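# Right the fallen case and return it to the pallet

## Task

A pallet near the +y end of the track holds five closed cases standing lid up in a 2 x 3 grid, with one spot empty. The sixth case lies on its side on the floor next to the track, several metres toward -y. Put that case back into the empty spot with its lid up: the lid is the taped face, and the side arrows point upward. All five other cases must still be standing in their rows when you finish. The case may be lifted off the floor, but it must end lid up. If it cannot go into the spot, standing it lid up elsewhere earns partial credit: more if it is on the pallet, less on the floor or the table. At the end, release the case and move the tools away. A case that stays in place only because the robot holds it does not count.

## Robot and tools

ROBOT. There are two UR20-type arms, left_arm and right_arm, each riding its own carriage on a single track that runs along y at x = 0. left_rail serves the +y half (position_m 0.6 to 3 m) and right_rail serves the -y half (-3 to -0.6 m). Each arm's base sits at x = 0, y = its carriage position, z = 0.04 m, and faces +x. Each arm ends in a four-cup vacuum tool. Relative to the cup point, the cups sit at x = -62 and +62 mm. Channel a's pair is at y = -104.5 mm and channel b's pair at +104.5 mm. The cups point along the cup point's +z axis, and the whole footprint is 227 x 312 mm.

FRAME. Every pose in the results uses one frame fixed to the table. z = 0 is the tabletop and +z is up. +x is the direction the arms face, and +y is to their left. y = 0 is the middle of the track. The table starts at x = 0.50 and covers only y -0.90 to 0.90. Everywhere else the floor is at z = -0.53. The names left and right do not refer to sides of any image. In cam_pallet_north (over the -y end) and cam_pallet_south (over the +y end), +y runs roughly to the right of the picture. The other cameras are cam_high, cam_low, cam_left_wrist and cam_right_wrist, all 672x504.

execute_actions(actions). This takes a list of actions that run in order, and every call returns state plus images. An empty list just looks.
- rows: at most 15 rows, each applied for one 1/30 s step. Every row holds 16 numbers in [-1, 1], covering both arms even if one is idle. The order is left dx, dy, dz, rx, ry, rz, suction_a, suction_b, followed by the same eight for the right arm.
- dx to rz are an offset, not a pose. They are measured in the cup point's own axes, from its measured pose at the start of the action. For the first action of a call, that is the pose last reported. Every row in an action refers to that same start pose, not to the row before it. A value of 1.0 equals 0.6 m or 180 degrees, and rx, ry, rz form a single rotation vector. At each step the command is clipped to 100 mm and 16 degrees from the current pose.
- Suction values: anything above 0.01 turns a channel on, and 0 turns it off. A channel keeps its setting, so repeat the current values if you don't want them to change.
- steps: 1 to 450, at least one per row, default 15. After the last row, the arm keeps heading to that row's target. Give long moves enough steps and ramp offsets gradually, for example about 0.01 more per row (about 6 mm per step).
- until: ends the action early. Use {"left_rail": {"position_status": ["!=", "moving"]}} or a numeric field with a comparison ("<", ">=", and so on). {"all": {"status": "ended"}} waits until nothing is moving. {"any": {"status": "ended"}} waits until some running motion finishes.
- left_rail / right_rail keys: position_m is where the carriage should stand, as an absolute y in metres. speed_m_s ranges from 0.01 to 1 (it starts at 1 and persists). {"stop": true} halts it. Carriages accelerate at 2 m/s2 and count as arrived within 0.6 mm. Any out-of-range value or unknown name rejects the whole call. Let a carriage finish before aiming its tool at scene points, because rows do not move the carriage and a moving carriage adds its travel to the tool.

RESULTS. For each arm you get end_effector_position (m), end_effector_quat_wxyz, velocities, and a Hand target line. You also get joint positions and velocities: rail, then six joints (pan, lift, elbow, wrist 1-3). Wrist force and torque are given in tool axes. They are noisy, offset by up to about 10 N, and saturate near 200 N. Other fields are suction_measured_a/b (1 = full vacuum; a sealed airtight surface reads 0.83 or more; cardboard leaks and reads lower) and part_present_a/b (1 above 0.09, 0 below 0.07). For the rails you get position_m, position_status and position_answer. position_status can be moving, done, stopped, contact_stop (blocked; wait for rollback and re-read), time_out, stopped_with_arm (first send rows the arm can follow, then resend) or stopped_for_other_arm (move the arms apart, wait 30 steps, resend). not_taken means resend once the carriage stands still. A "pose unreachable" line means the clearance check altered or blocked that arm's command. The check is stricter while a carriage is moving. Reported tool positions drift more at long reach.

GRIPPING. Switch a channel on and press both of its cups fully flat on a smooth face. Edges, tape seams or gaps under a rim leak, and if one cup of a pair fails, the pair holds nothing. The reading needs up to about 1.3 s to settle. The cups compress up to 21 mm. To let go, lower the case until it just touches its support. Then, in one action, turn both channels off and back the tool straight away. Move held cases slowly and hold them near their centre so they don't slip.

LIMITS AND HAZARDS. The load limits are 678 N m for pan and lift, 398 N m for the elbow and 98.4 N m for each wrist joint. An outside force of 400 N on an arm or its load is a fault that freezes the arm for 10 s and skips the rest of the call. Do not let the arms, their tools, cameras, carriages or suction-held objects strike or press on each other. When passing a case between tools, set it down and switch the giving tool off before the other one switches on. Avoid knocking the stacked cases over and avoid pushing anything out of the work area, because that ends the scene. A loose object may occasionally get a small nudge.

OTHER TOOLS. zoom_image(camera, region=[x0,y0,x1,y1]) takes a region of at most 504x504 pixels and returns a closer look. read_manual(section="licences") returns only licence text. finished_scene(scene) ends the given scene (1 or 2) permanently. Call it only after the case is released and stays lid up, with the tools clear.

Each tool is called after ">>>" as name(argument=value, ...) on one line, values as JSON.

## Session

>>> execute_actions(actions=[])

Scene clock: 0.00 s.
left_arm: end_effector_position=(+0.8501, +2.6374, +0.4395) suction_measured_a=0.00 part_present_a=0 suction_measured_b=0.00 part_present_b=0 end_effector_quat_wxyz=(-0.000, +0.001, +1.000, +0.000) end_effector_velocity=(+0.000, -0.000, -0.000) end_effector_angular_velocity=(+0.000, +0.000, -0.000) | right_arm: end_effector_position=(+0.8503, -1.8128, +0.4399) suction_measured_a=0.00 part_present_a=0 suction_measured_b=0.00 part_present_b=0 end_effector_quat_wxyz=(+0.000, +0.001, +1.000, +0.001) end_effector_velocity=(+0.000, -0.000, -0.000) end_effector_angular_velocity=(+0.000, +0.000, -0.000)
Joint positions: left_arm=[ 2.638 -0.24  -1.497  2.092 -2.164 -1.57   1.332] | right_arm=[-1.813 -0.239 -1.498  2.092 -2.166 -1.569  1.333]
Joint velocities: left_arm=[ 0. -0.  0. -0.  0. -0.  0.] | right_arm=[ 0. -0.  0. -0.  0.  0. -0.]
Wrist force (N, on the end effector, along its own x y z axes, offset not removed): no reading
Wrist torque (N m, same axes, about the end effector's origin, offset not removed): no reading
Hand target (left_arm): +0.850, +2.637, +0.439; -0.000, +0.001, +1.000, +0.000
Hand target (right_arm): +0.850, -1.813, +0.440; +0.000, +0.001, +1.000, +0.001
left_rail: position_m=2.638 position_m_goal=2.638 speed_m_s=1.00 position_status=done position_answer=taken refusals=0
right_rail: position_m=-1.813 position_m_goal=-1.813 speed_m_s=1.00 position_status=done position_answer=taken refusals=0
camera_calibration (this result's frames):
cam_left_wrist: T_world_to_cam=[[0.018808, -0.999728, -0.0138076, 2.62853], [-0.869193, -0.0231741, 0.49393, 0.613757], [-0.494115, 0.00271164, -0.869392, 0.88732], [0, 0, 0, 1]] pos_world=[0.922474, 2.63963, 0.50457]
cam_right_wrist: T_world_to_cam=[[-0.00372611, -0.998779, -0.0492573, -1.77904], [-0.880877, -0.020037, 0.47292, 0.52586], [-0.47333, 0.0451518, -0.879727, 0.977218], [0, 0, 0, 1]] pos_world=[0.919136, -1.81045, 0.523365]

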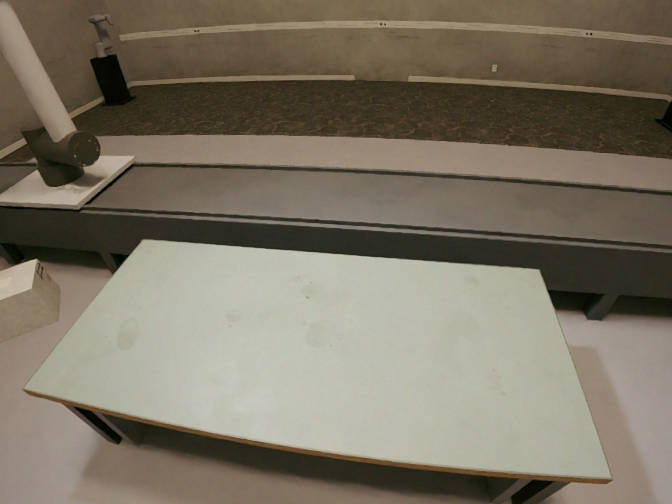

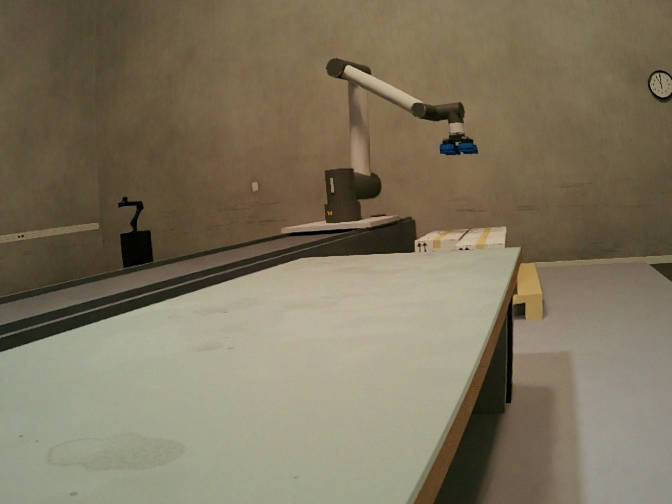

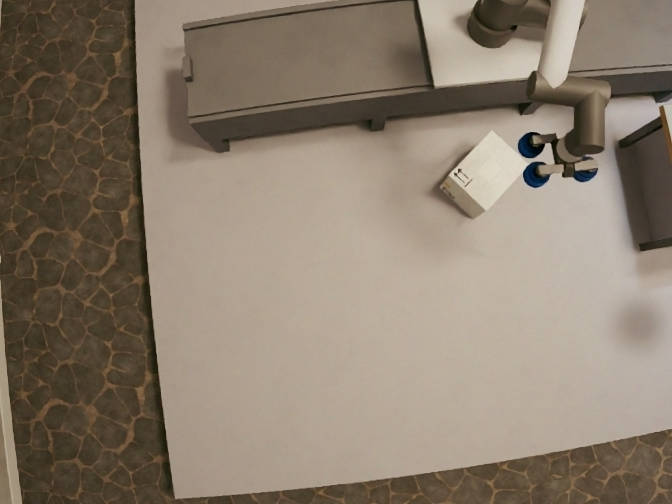

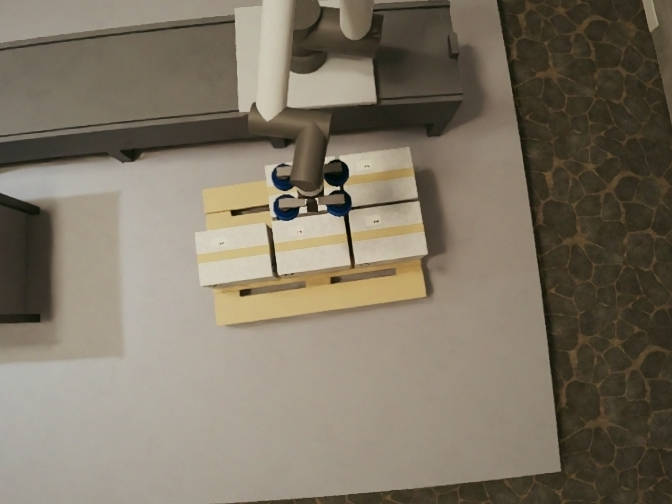

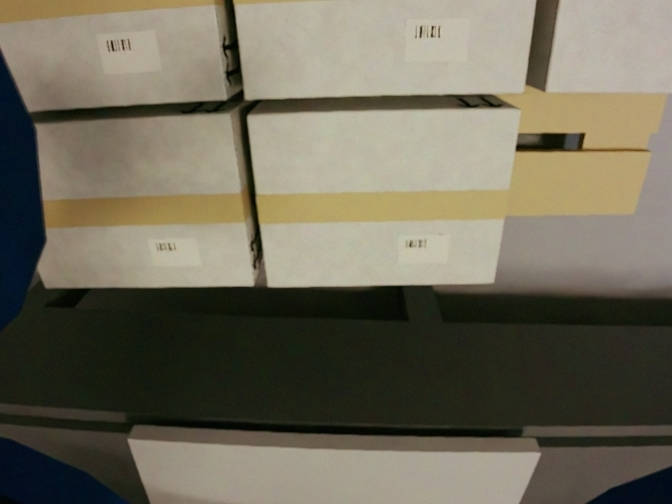

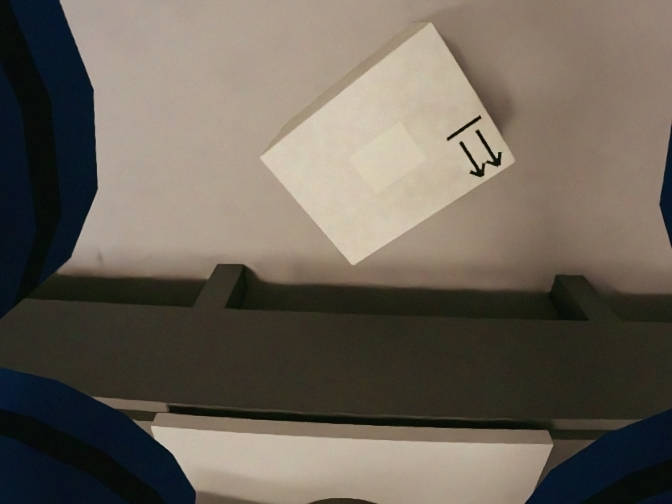

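>>> execute_actions(actions=[{"left_rail":{"position_m":2.0},"rows":[[0,0,0,0,0,0.25,0,0,0.25,-0.092,0.9,0,0,0.79,0,0]],"steps":65}])

Scene clock: 2.43 s.
left_arm: end_effector_position=(+0.8501, +1.9992, +0.4395) suction_measured_a=0.00 part_present_a=0 suction_measured_b=0.00 part_present_b=0 end_effector_quat_wxyz=(-0.001, +0.383, +0.924, +0.000) end_effector_velocity=(+0.000, -0.000, -0.000) end_effector_angular_velocity=(+0.000, +0.000, +0.000) | right_arm: end_effector_position=(+0.7002, -1.8679, -0.1000) suction_measured_a=0.00 part_present_a=0 suction_measured_b=0.00 part_present_b=0 end_effector_quat_wxyz=(-0.000, +0.946, +0.323, +0.001) end_effector_velocity=(+0.000, -0.000, -0.000) end_effector_angular_velocity=(-0.001, +0.000, -0.002)
Joint positions: left_arm=[ 2.    -0.24  -1.497  2.092 -2.164 -1.57   2.118] | right_arm=[-1.813 -0.37  -0.832  2.495 -3.234 -1.569  3.685]
Joint velocities: left_arm=[ 0.  0.  0.  0. -0. -0. -0.] | right_arm=[ 0.     0.     0.    -0.    -0.    -0.001  0.002]
Wrist force (N, on the end effector, along its own x y z axes, offset not removed): left_arm=[-4.0 -0.5 2.4] | right_arm=[-7.4 -2.5 3.4]
Wrist torque (N m, same axes, about the end effector's origin, offset not removed): left_arm=[1.06 0.58 0.01] | right_arm=[-0.27 1.31 0.52]
Hand target (left_arm): +0.850, +1.999, +0.439; -0.001, +0.383, +0.924, +0.000
Hand target (right_arm): +0.700, -1.868, -0.100; -0.000, +0.946, +0.323, +0.001
Off the commanded pose (left_arm): 0.000 m, 0 deg.
Off the commanded pose (right_arm): 0.001 m, 0 deg.
left_rail: position_m=2.000 position_m_goal=2.000 speed_m_s=1.00 position_status=done position_answer=taken refusals=0
right_rail: position_m=-1.813 position_m_goal=-1.813 speed_m_s=1.00 position_status=done position_answer=taken refusals=0
camera_calibration (this result's frames):
cam_left_wrist: T_world_to_cam=[[-0.693585, -0.720257, -0.0130306, 2.03711], [-0.630639, 0.598344, 0.494246, -0.846519], [-0.348188, 0.351019, -0.869224, 0.0685794], [0, 0, 0, 1]] pos_world=[0.902936, 1.94968, 0.504544]
cam_right_wrist: T_world_to_cam=[[-0.609283, 0.791519, -0.0476633, 1.90706], [0.683128, 0.554467, 0.475292, 0.626089], [0.402631, 0.257027, -0.878536, 0.216197], [0, 0, 0, 1]] pos_world=[0.647192, -1.91219, -0.0167412]

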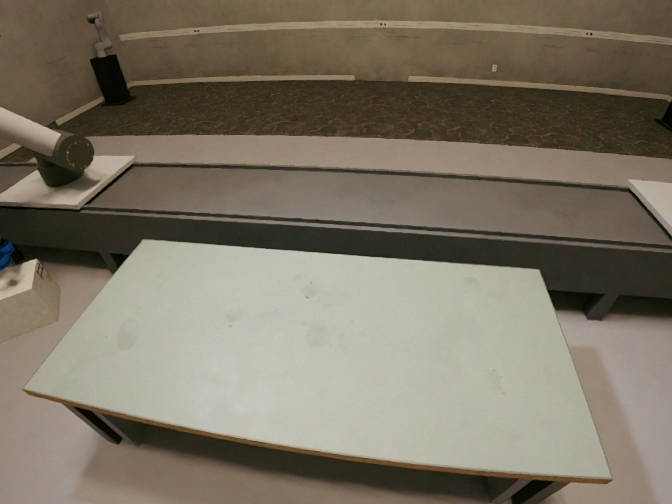

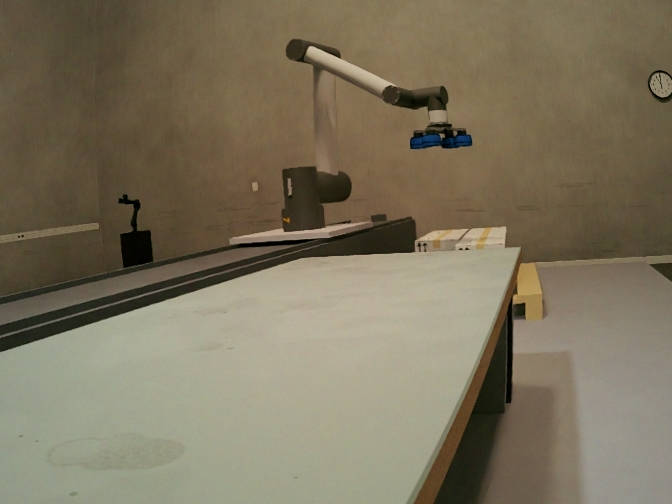

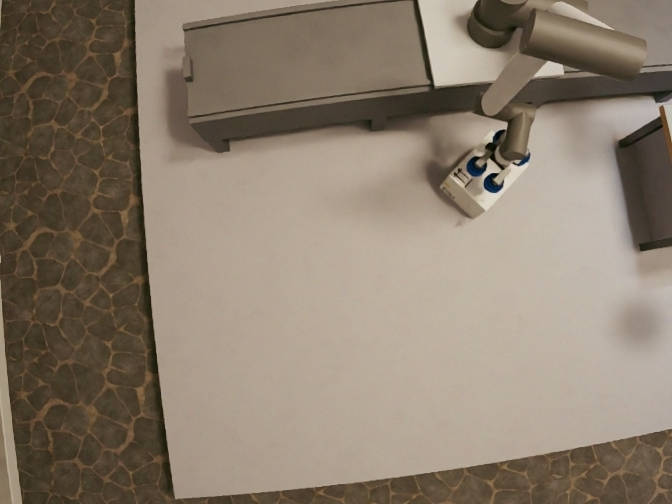

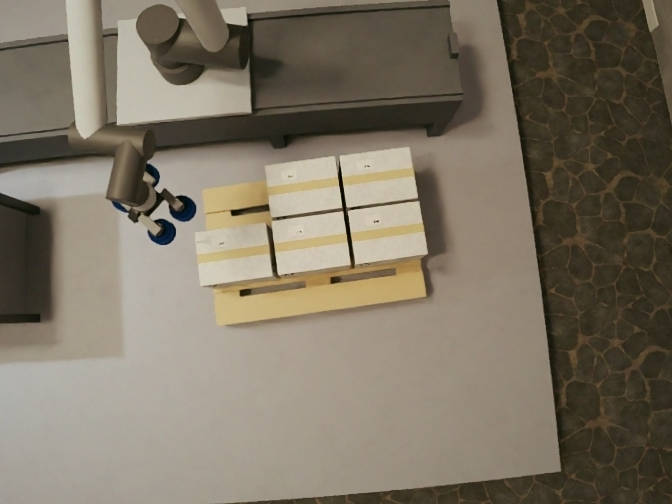

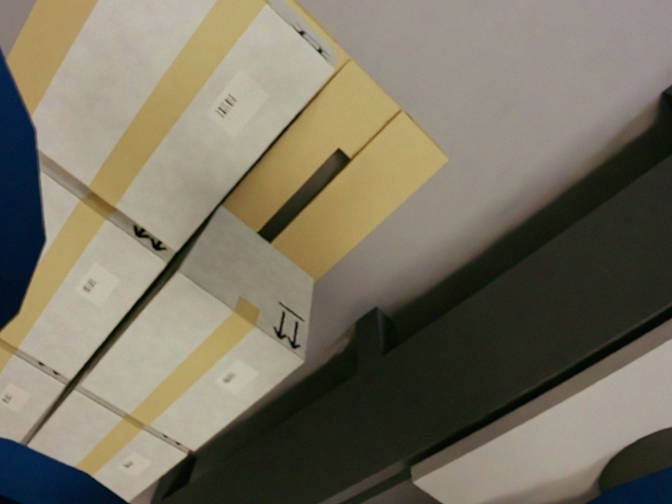

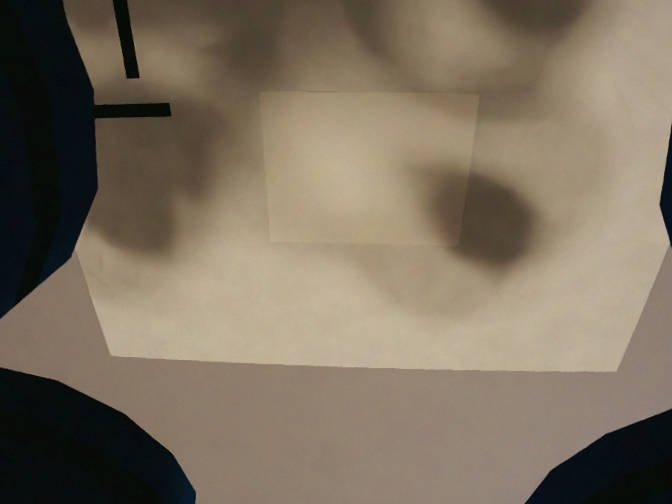

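>>> execute_actions(actions=[{"rows":[[0,0,0,0,0,0,0,0,0,0,0.22,0,0,0,0,0]],"steps":25},{"rows":[[0,0,0,0,0,0,0,0,0,0,0.03,0,0,0,1,1]],"steps":10},{"rows":[[0,0,0,0,0,0,0,0,0,0,0.025,0,0,0,1,1]],"steps":35},{"rows":[[0,0,0,0,0,0,0,0,0,0,-0.2,0,0,0,1,1]],"steps":20}])

Scene clock: 5.90 s.
left_arm: end_effector_position=(+0.8501, +1.9992, +0.4394) suction_measured_a=0.00 part_present_a=0 suction_measured_b=0.00 part_present_b=0 end_effector_quat_wxyz=(-0.001, +0.383, +0.924, +0.000) end_effector_velocity=(+0.000, +0.000, -0.000) end_effector_angular_velocity=(+0.000, -0.000, +0.000) | right_arm: end_effector_position=(+0.7003, -1.8679, -0.1443) suction_measured_a=0.98 part_present_a=1 suction_measured_b=0.98 part_present_b=1 end_effector_quat_wxyz=(-0.000, +0.946, +0.323, +0.001) end_effector_velocity=(+0.000, -0.000, +0.002) end_effector_angular_velocity=(+0.000, +0.001, +0.000)
Joint positions: left_arm=[ 2.    -0.24  -1.497  2.092 -2.164 -1.57   2.118] | right_arm=[-1.813 -0.37  -0.748  2.482 -3.306 -1.569  3.685]
Joint velocities: left_arm=[ 0. -0.  0. -0.  0.  0. -0.] | right_arm=[ 0.    -0.    -0.005  0.     0.006 -0.    -0.   ]
Wrist force (N, on the end effector, along its own x y z axes, offset not removed): left_arm=[0.4 2.2 2.9] | right_arm=[-5.4 -3.7 -35.0]
Wrist torque (N m, same axes, about the end effector's origin, offset not removed): left_arm=[1.36 -0.16 -0.04] | right_arm=[-2.64 0.92 0.48]
Hand target (left_arm): +0.850, +1.999, +0.439; -0.001, +0.383, +0.924, +0.000
Hand target (right_arm): +0.700, -1.868, -0.144; -0.000, +0.946, +0.323, +0.001
Off the commanded pose (left_arm): 0.000 m, 0 deg.
Off the commanded pose (right_arm): 0.000 m, 0 deg.
left_rail: position_m=2.000 position_m_goal=2.000 speed_m_s=1.00 position_status=done position_answer=taken refusals=0
right_rail: position_m=-1.813 position_m_goal=-1.813 speed_m_s=1.00 position_status=done position_answer=taken refusals=0
camera_calibration (this result's frames):
cam_left_wrist: T_world_to_cam=[[-0.693582, -0.72026, -0.013028, 2.03711], [-0.630639, 0.598341, 0.494249, -0.846513], [-0.348192, 0.351018, -0.869223, 0.0685818], [0, 0, 0, 1]] pos_world=[0.902937, 1.94968, 0.50454]
cam_right_wrist: T_world_to_cam=[[-0.609271, 0.791504, -0.0480644, 1.90487], [0.682833, 0.554506, 0.475671, 0.647396], [0.403148, 0.256993, -0.878309, 0.176811], [0, 0, 0, 1]] pos_world=[0.64724, -1.91214, -0.0610966]

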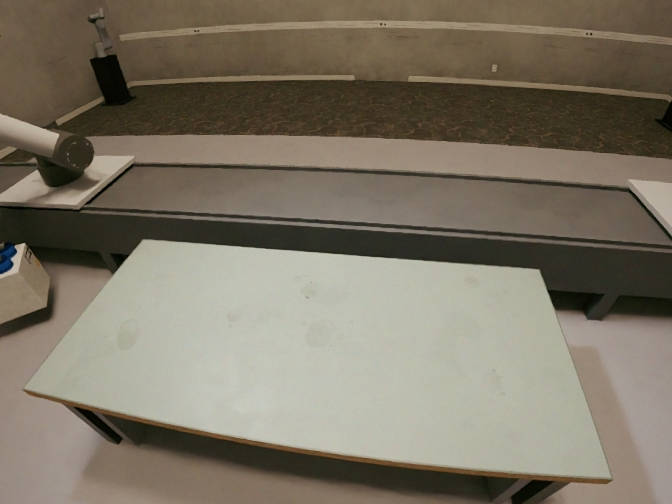

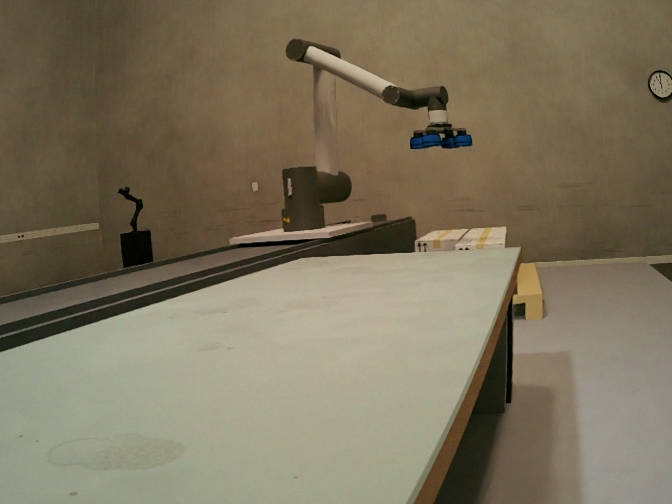

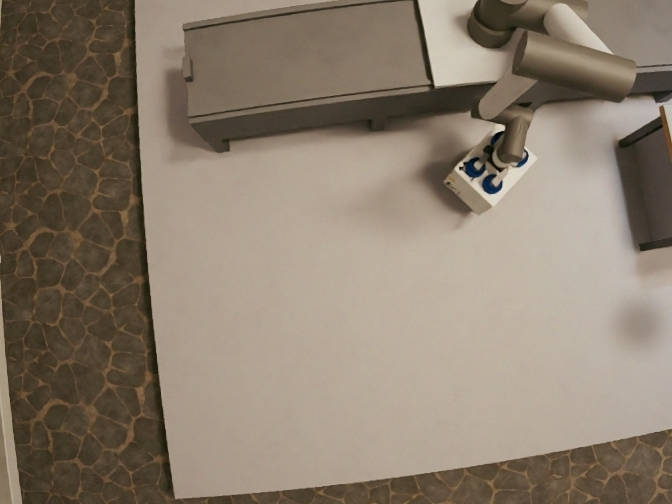

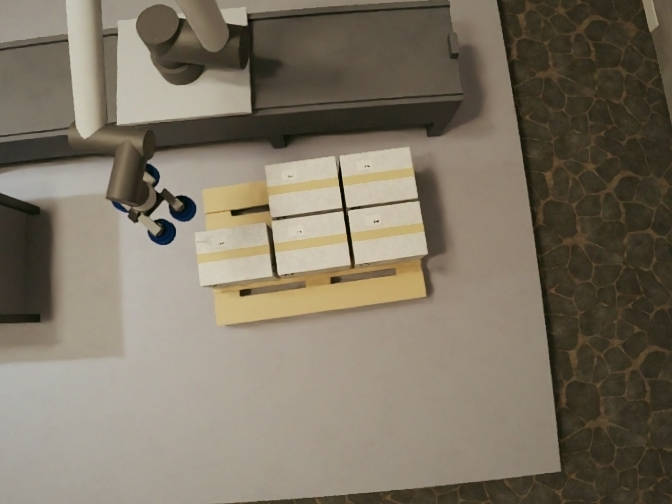

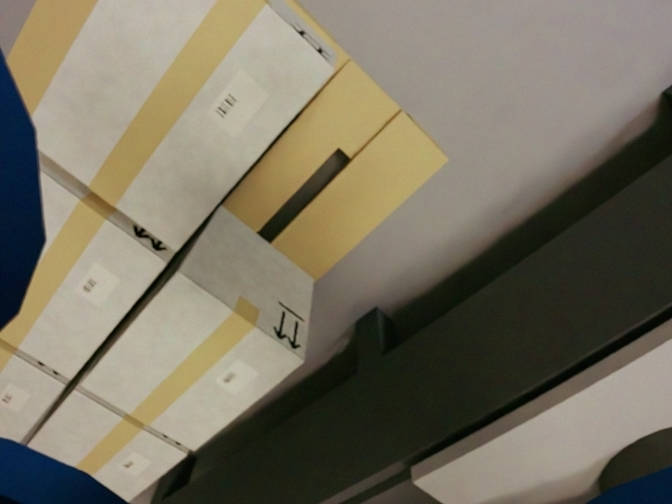

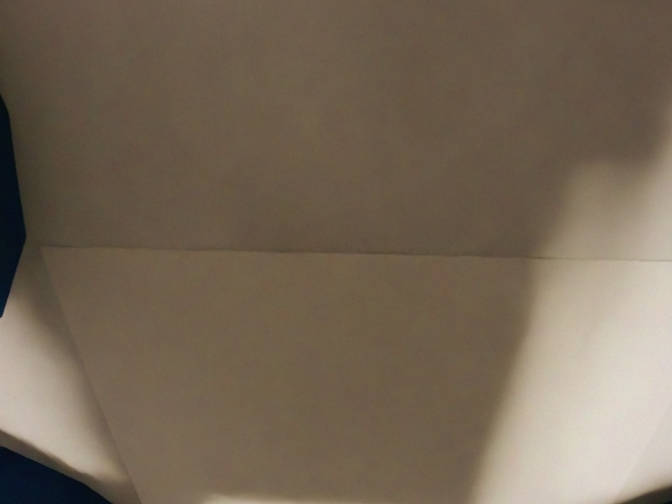

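Move (+.247,+.046) in tool axes x=(.79,.61), y=(.61,-.79).

>>> execute_actions(actions=[{"rows":[[0,0,0,0,0,0,0,0,0.372,0.192,-1,0,0,0.46,1,1]],"steps":50},{"rows":[[0,0,0,0,0,0,0,0,0,0,0,0,-0.25,0,1,1]],"steps":35},{"rows":[[0,0,0,0,0,0,0,0,0,0,0,0,-0.25,0,1,1]],"steps":35},{"right_rail":{"position_m":-0.6},"rows":[[0,0,0,0,0,0,0,0,0,-0.59,0.59,0,0,0,1,1]],"steps":65},{"rows":[[0,0,0,0,0,0,0,0,0.47,0,0,0,0,0,1,1]],"steps":35}])

>>> zoom_image(camera="cam_low", region=[140,130,420,370])

Scene clock: 13.77 s.
left_arm: end_effector_position=(+0.8501, +1.9992, +0.4394) suction_measured_a=0.00 part_present_a=0 suction_measured_b=0.00 part_present_b=0 end_effector_quat_wxyz=(-0.001, +0.383, +0.924, +0.000) end_effector_velocity=(-0.000, +0.000, +0.000) end_effector_angular_velocity=(-0.000, -0.000, -0.000) | right_arm: end_effector_position=(+0.9476, -0.1093, +0.1734) suction_measured_a=0.98 part_present_a=1 suction_measured_b=0.98 part_present_b=1 end_effector_quat_wxyz=(-0.271, +0.653, -0.271, -0.653) end_effector_velocity=(-0.000, +0.000, -0.000) end_effector_angular_velocity=(-0.000, +0.000, +0.000)
Joint positions: left_arm=[ 2.    -0.24  -1.497  2.092 -2.164 -1.57   2.118] | right_arm=[-0.6    0.074 -0.718  1.495 -0.778 -0.71   4.714]
Joint velocities: left_arm=[ 0.  0. -0.  0.  0. -0.  0.] | right_arm=[ 0.  0.  0. -0. -0.  0.  0.]
Wrist force (N, on the end effector, along its own x y z axes, offset not removed): left_arm=[-0.4 1.8 4.3] | right_arm=[-47.2 -2.8 6.6]
Wrist torque (N m, same axes, about the end effector's origin, offset not removed): left_arm=[1.17 -0.05 0.09] | right_arm=[-0.47 -4.17 2.58]
Hand target (left_arm): +0.850, +1.999, +0.439; -0.001, +0.383, +0.924, +0.000
Hand target (right_arm): +0.948, -0.109, +0.173; -0.271, +0.653, -0.271, -0.653
Off the commanded pose (left_arm): 0.000 m, 0 deg.
Off the commanded pose (right_arm): 0.000 m, 0 deg.
left_rail: position_m=2.000 position_m_goal=2.000 speed_m_s=1.00 position_status=done position_answer=taken refusals=0
right_rail: position_m=-0.600 position_m_goal=-0.600 speed_m_s=1.00 position_status=done position_answer=taken refusals=0
camera_calibration (this result's frames):
cam_left_wrist: T_world_to_cam=[[-0.693582, -0.72026, -0.0130278, 2.03711], [-0.630639, 0.598341, 0.494249, -0.846513], [-0.348193, 0.351018, -0.869223, 0.0685818], [0, 0, 0, 1]] pos_world=[0.902937, 1.94968, 0.50454]
cam_right_wrist: T_world_to_cam=[[0.674003, 0.738726, -0.00208366, -0.550824], [0.349819, -0.321652, -0.879868, -0.192906], [-0.650651, 0.592304, -0.475214, 0.869552], [0, 0, 0, 1]] pos_world=[1.00451, -0.17018, 0.242345]

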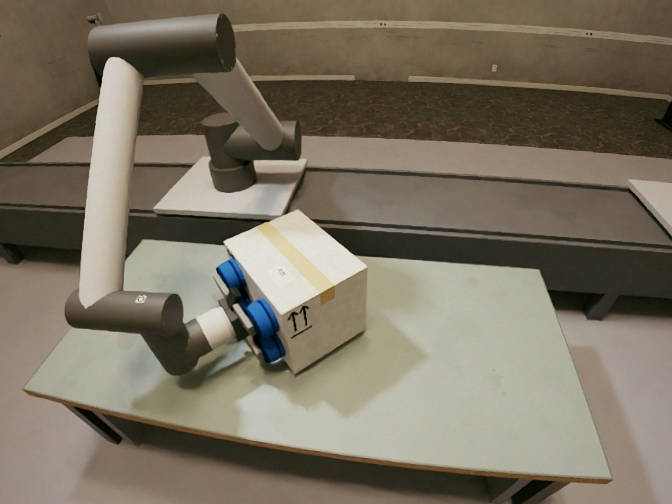

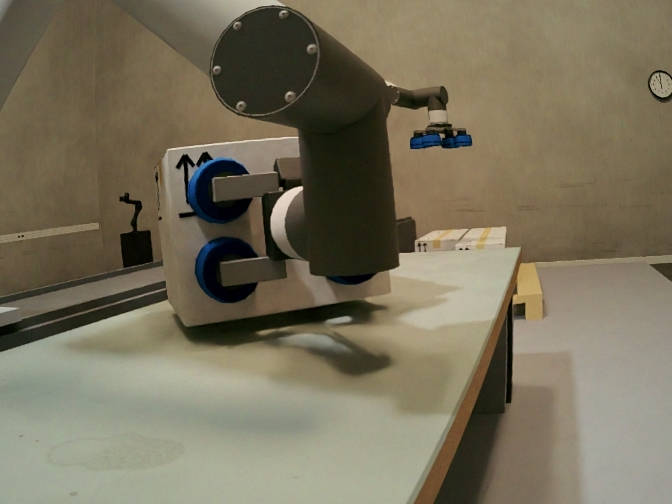

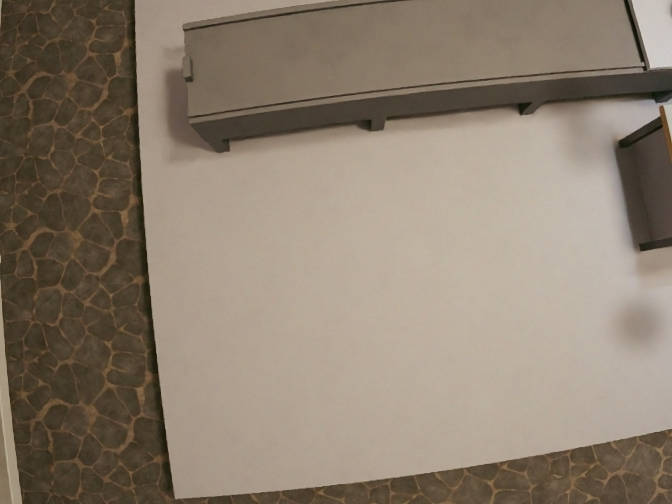

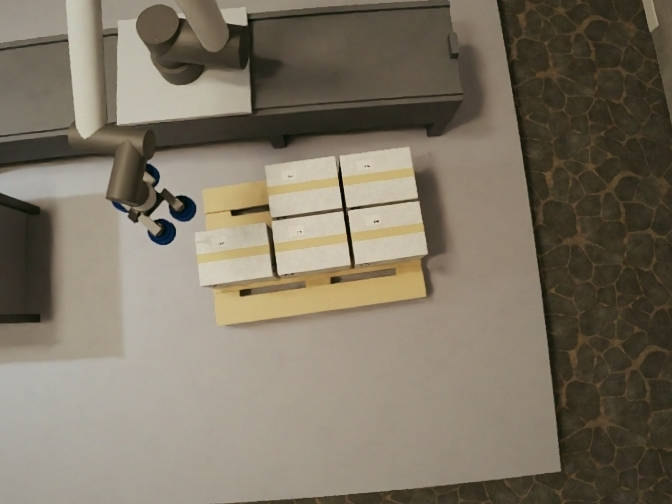

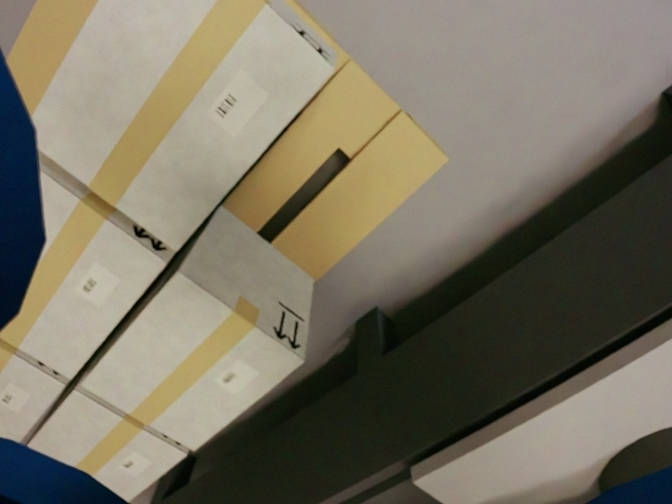

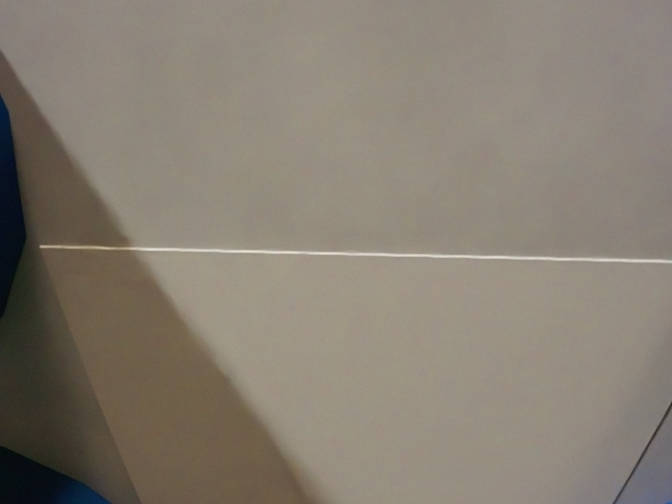

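Region (140, 130, 420, 370) of cam_low's 672x504 image, scaled by 1.800, with more detail than that image has; it fills the top 432 rows of this view, and the rest is white.

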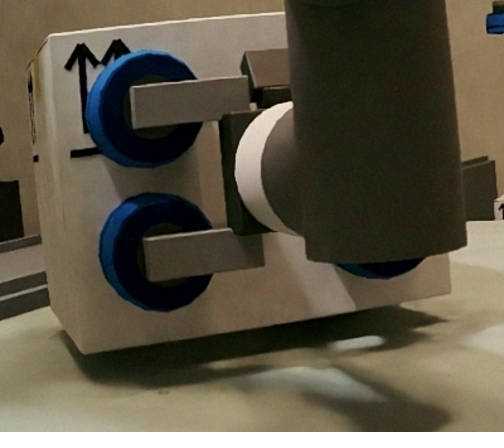

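>>> execute_actions(actions=[{"rows":[[0,0,0,0,0,0,0,0,0.031,0,0,0,0,0.008,1,1]],"steps":15}])

>>> zoom_image(camera="cam_low", region=[140,260,420,370])

Scene clock: 14.67 s.
left_arm: end_effector_position=(+0.8501, +1.9992, +0.4394) suction_measured_a=0.00 part_present_a=0 suction_measured_b=0.00 part_present_b=0 end_effector_quat_wxyz=(-0.001, +0.383, +0.924, +0.000) end_effector_velocity=(-0.000, +0.000, +0.000) end_effector_angular_velocity=(-0.000, -0.000, -0.000) | right_arm: end_effector_position=(+0.9476, -0.1093, +0.1549) suction_measured_a=0.98 part_present_a=1 suction_measured_b=0.98 part_present_b=1 end_effector_quat_wxyz=(-0.263, +0.650, -0.280, -0.656) end_effector_velocity=(-0.000, -0.000, -0.001) end_effector_angular_velocity=(-0.001, +0.001, +0.000)
Joint positions: left_arm=[ 2.    -0.24  -1.497  2.092 -2.164 -1.57   2.118] | right_arm=[-0.6    0.074 -0.703  1.496 -0.795 -0.71   4.739]
Joint velocities: left_arm=[ 0.  0. -0.  0.  0.  0.  0.] | right_arm=[ 0.     0.     0.001  0.    -0.001 -0.     0.002]
Wrist force (N, on the end effector, along its own x y z axes, offset not removed): left_arm=[-7.7 -1.6 1.2] | right_arm=[-49.7 -1.3 6.9]
Wrist torque (N m, same axes, about the end effector's origin, offset not removed): left_arm=[0.80 0.96 0.02] | right_arm=[-0.69 -3.80 2.52]
Hand target (left_arm): +0.850, +1.999, +0.439; -0.001, +0.383, +0.924, +0.000
Hand target (right_arm): +0.948, -0.109, +0.155; -0.263, +0.650, -0.280, -0.656
Off the commanded pose (left_arm): 0.000 m, 0 deg.
Off the commanded pose (right_arm): 0.000 m, 0 deg.
left_rail: position_m=2.000 position_m_goal=2.000 speed_m_s=1.00 position_status=done position_answer=taken refusals=0
right_rail: position_m=-0.600 position_m_goal=-0.600 speed_m_s=1.00 position_status=done position_answer=taken refusals=0
camera_calibration (this result's frames):
cam_left_wrist: T_world_to_cam=[[-0.693582, -0.72026, -0.0130278, 2.03711], [-0.630639, 0.598341, 0.494249, -0.846513], [-0.348193, 0.351018, -0.869223, 0.068582], [0, 0, 0, 1]] pos_world=[0.902937, 1.94968, 0.50454]
cam_right_wrist: T_world_to_cam=[[0.673765, 0.738451, -0.0270403, -0.546825], [0.334225, -0.337175, -0.880117, -0.196055], [-0.659041, 0.583955, -0.473985, 0.867606], [0, 0, 0, 1]] pos_world=[1.00575, -0.168945, 0.223895]

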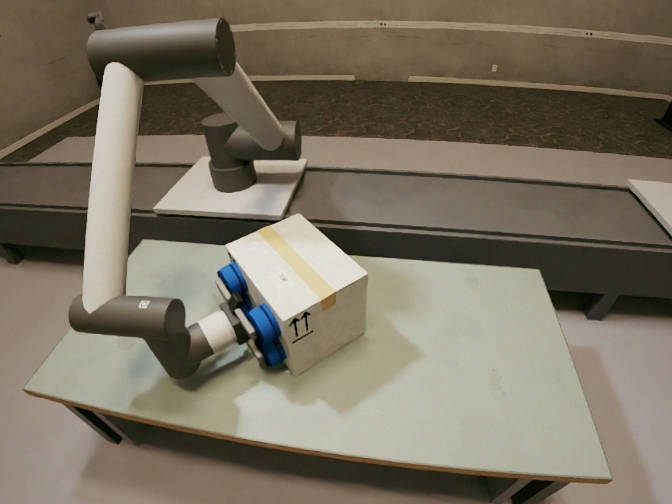

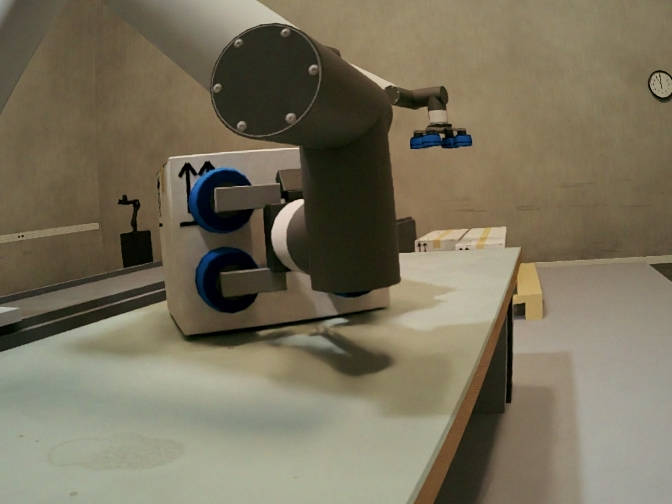

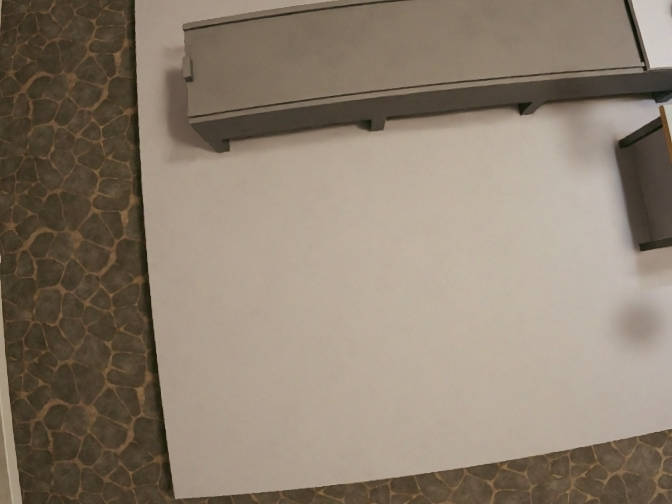

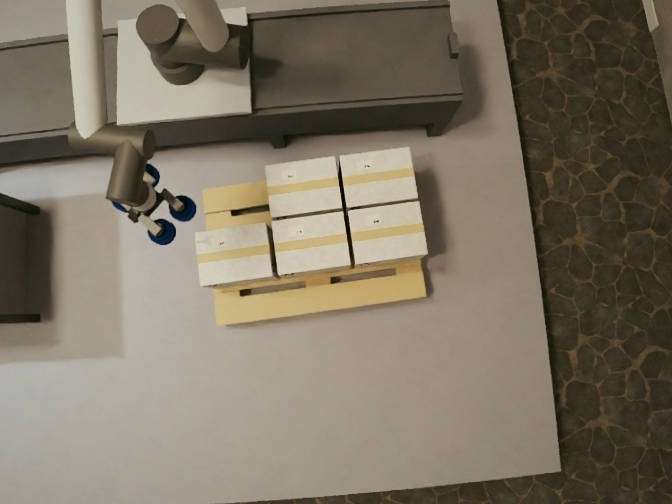

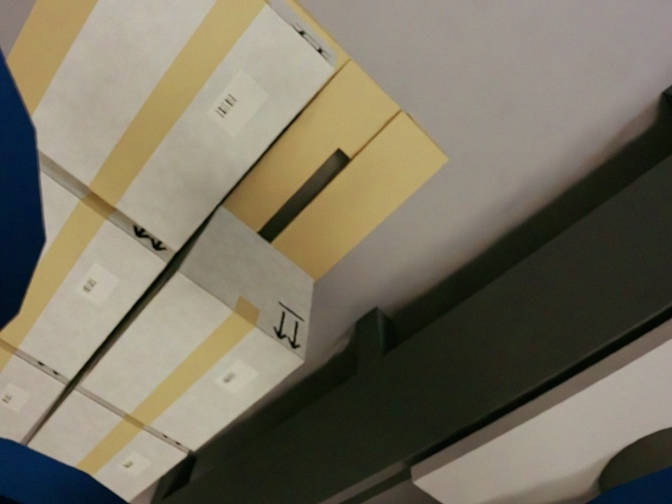

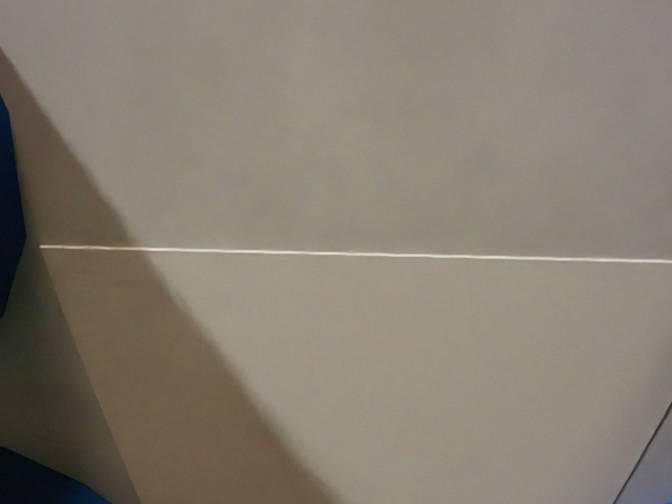

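Region (140, 260, 420, 370) of cam_low's 672x504 image, scaled by 1.800, with more detail than that image has; it fills the top 198 rows of this view, and the rest is white.

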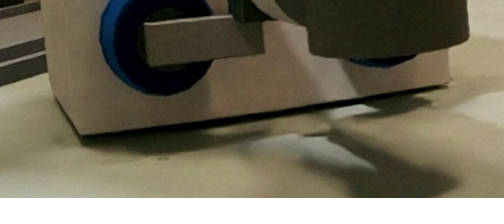

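>>> execute_actions(actions=[{"rows":[[0,0,0,0,0,0,0,0,0.003,0,0,0,0,-0.002,1,1]],"steps":8},{"rows":[[0,0,0,0,0,0,0,0,0,0,-0.03,0,0,0,0,0]],"steps":10},{"rows":[[0,0,0,0,0,0,0,0,0,0,-0.2,0,0,0,0,0]],"steps":20},{"right_rail":{"position_m":-2},"steps":15},{"left_rail":{"position_m":0.6},"rows":[[-0.73,-0.72,0,0,0,0,0,0,0,0,0,0,0,0,0,0]],"steps":68}])

Scene clock: 19.00 s.
left_arm: end_effector_position=(+0.8537, -0.0162, +0.4392) suction_measured_a=0.00 part_present_a=0 suction_measured_b=0.00 part_present_b=0 end_effector_quat_wxyz=(-0.000, +0.383, +0.924, +0.000) end_effector_velocity=(+0.000, +0.000, +0.000) end_effector_angular_velocity=(-0.000, -0.000, +0.000) | right_arm: end_effector_position=(+1.0445, -1.6062, +0.1531) suction_measured_a=0.00 part_present_a=0 suction_measured_b=0.00 part_present_b=0 end_effector_quat_wxyz=(-0.265, +0.651, -0.278, -0.655) end_effector_velocity=(+0.000, -0.000, -0.000) end_effector_angular_velocity=(+0.000, -0.000, -0.000)
Joint positions: left_arm=[ 0.6   -0.817 -1.278  1.817 -2.109 -1.57   1.54 ] | right_arm=[-2.    -0.009 -0.636  1.346 -0.712 -0.793  4.733]
Joint velocities: left_arm=[ 0.  0. -0.  0. -0. -0. -0.] | right_arm=[ 0. -0.  0. -0. -0. -0. -0.]
Wrist force (N, on the end effector, along its own x y z axes, offset not removed): left_arm=[-2.9 1.8 2.9] | right_arm=[-4.7 -1.1 5.2]
Wrist torque (N m, same axes, about the end effector's origin, offset not removed): left_arm=[1.32 0.41 -0.06] | right_arm=[-0.20 0.94 0.52]
Hand target (left_arm): +0.854, -0.016, +0.439; -0.000, +0.383, +0.924, +0.000
Hand target (right_arm): +1.045, -1.606, +0.153; -0.265, +0.651, -0.278, -0.655
Off the commanded pose (left_arm): 0.000 m, 0 deg.
Off the commanded pose (right_arm): 0.000 m, 0 deg.
left_rail: position_m=0.600 position_m_goal=0.600 speed_m_s=1.00 position_status=done position_answer=taken refusals=0
right_rail: position_m=-2.000 position_m_goal=-2.000 speed_m_s=1.00 position_status=done position_answer=taken refusals=0
camera_calibration (this result's frames):
cam_left_wrist: T_world_to_cam=[[-0.693639, -0.720194, -0.0136399, 0.588274], [-0.630838, 0.598218, 0.494144, 0.361946], [-0.34772, 0.351362, -0.869273, 0.776707], [0, 0, 0, 1]] pos_world=[0.906455, -0.0657572, 0.504341]
cam_right_wrist: T_world_to_cam=[[0.673725, 0.738674, -0.0213449, 0.492775], [0.337866, -0.33359, -0.880093, -0.732755], [-0.657223, 0.585729, -0.47432, 1.80577], [0, 0, 0, 1]] pos_world=[1.10237, -1.66613, 0.22214]

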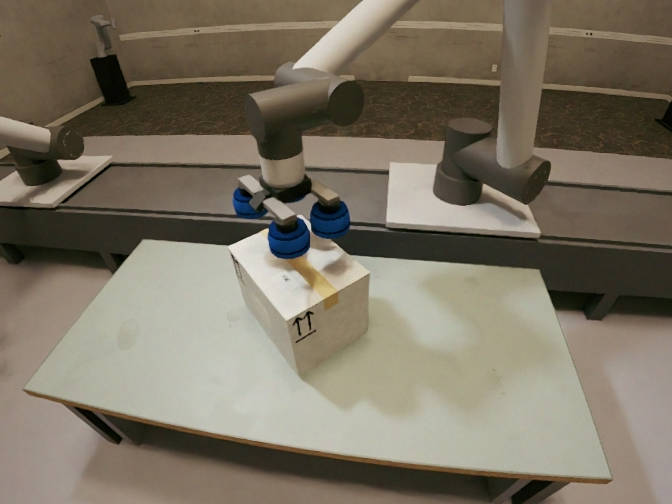

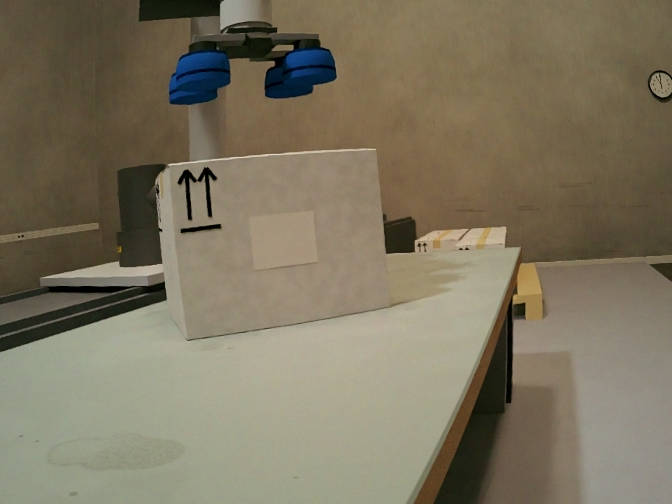

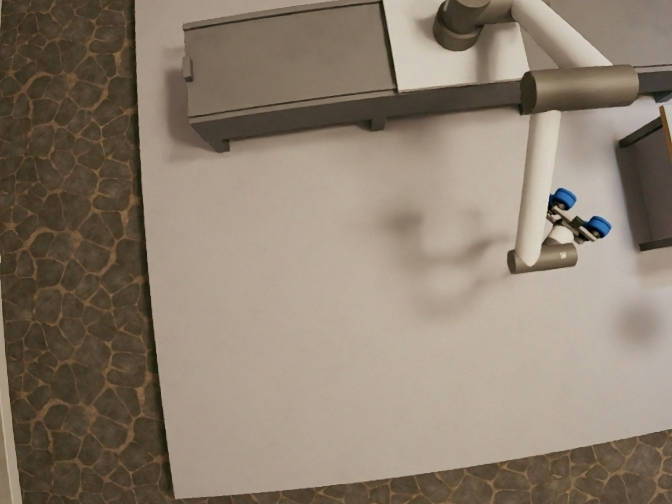

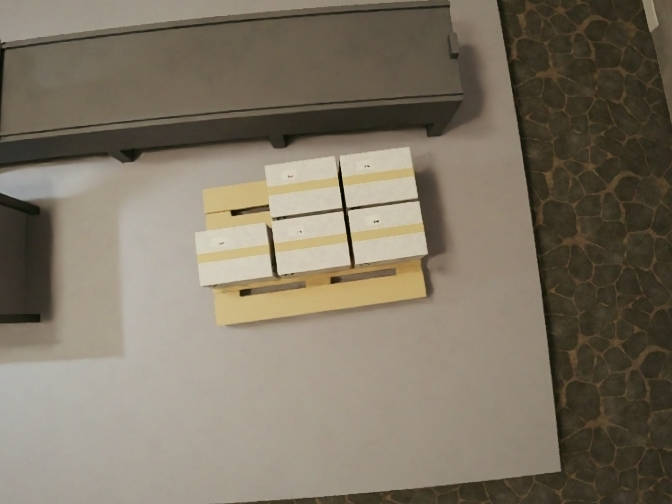

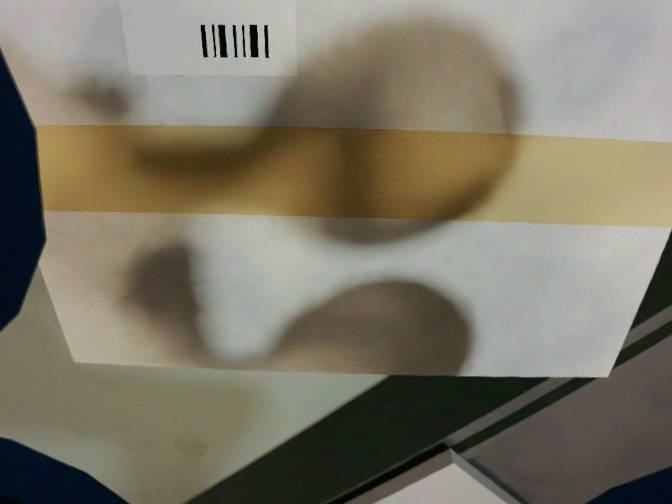

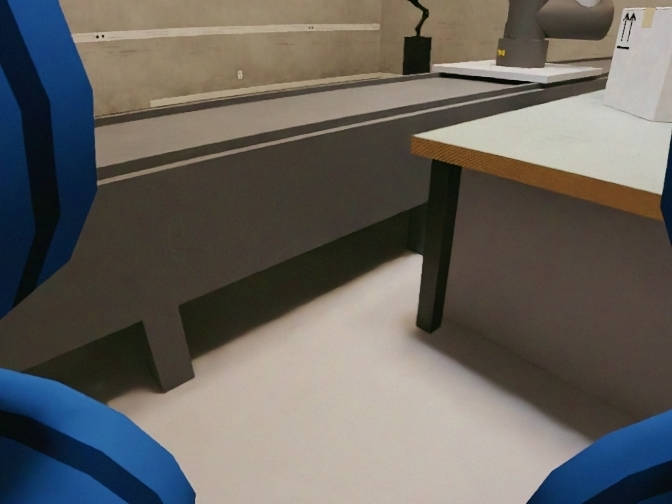

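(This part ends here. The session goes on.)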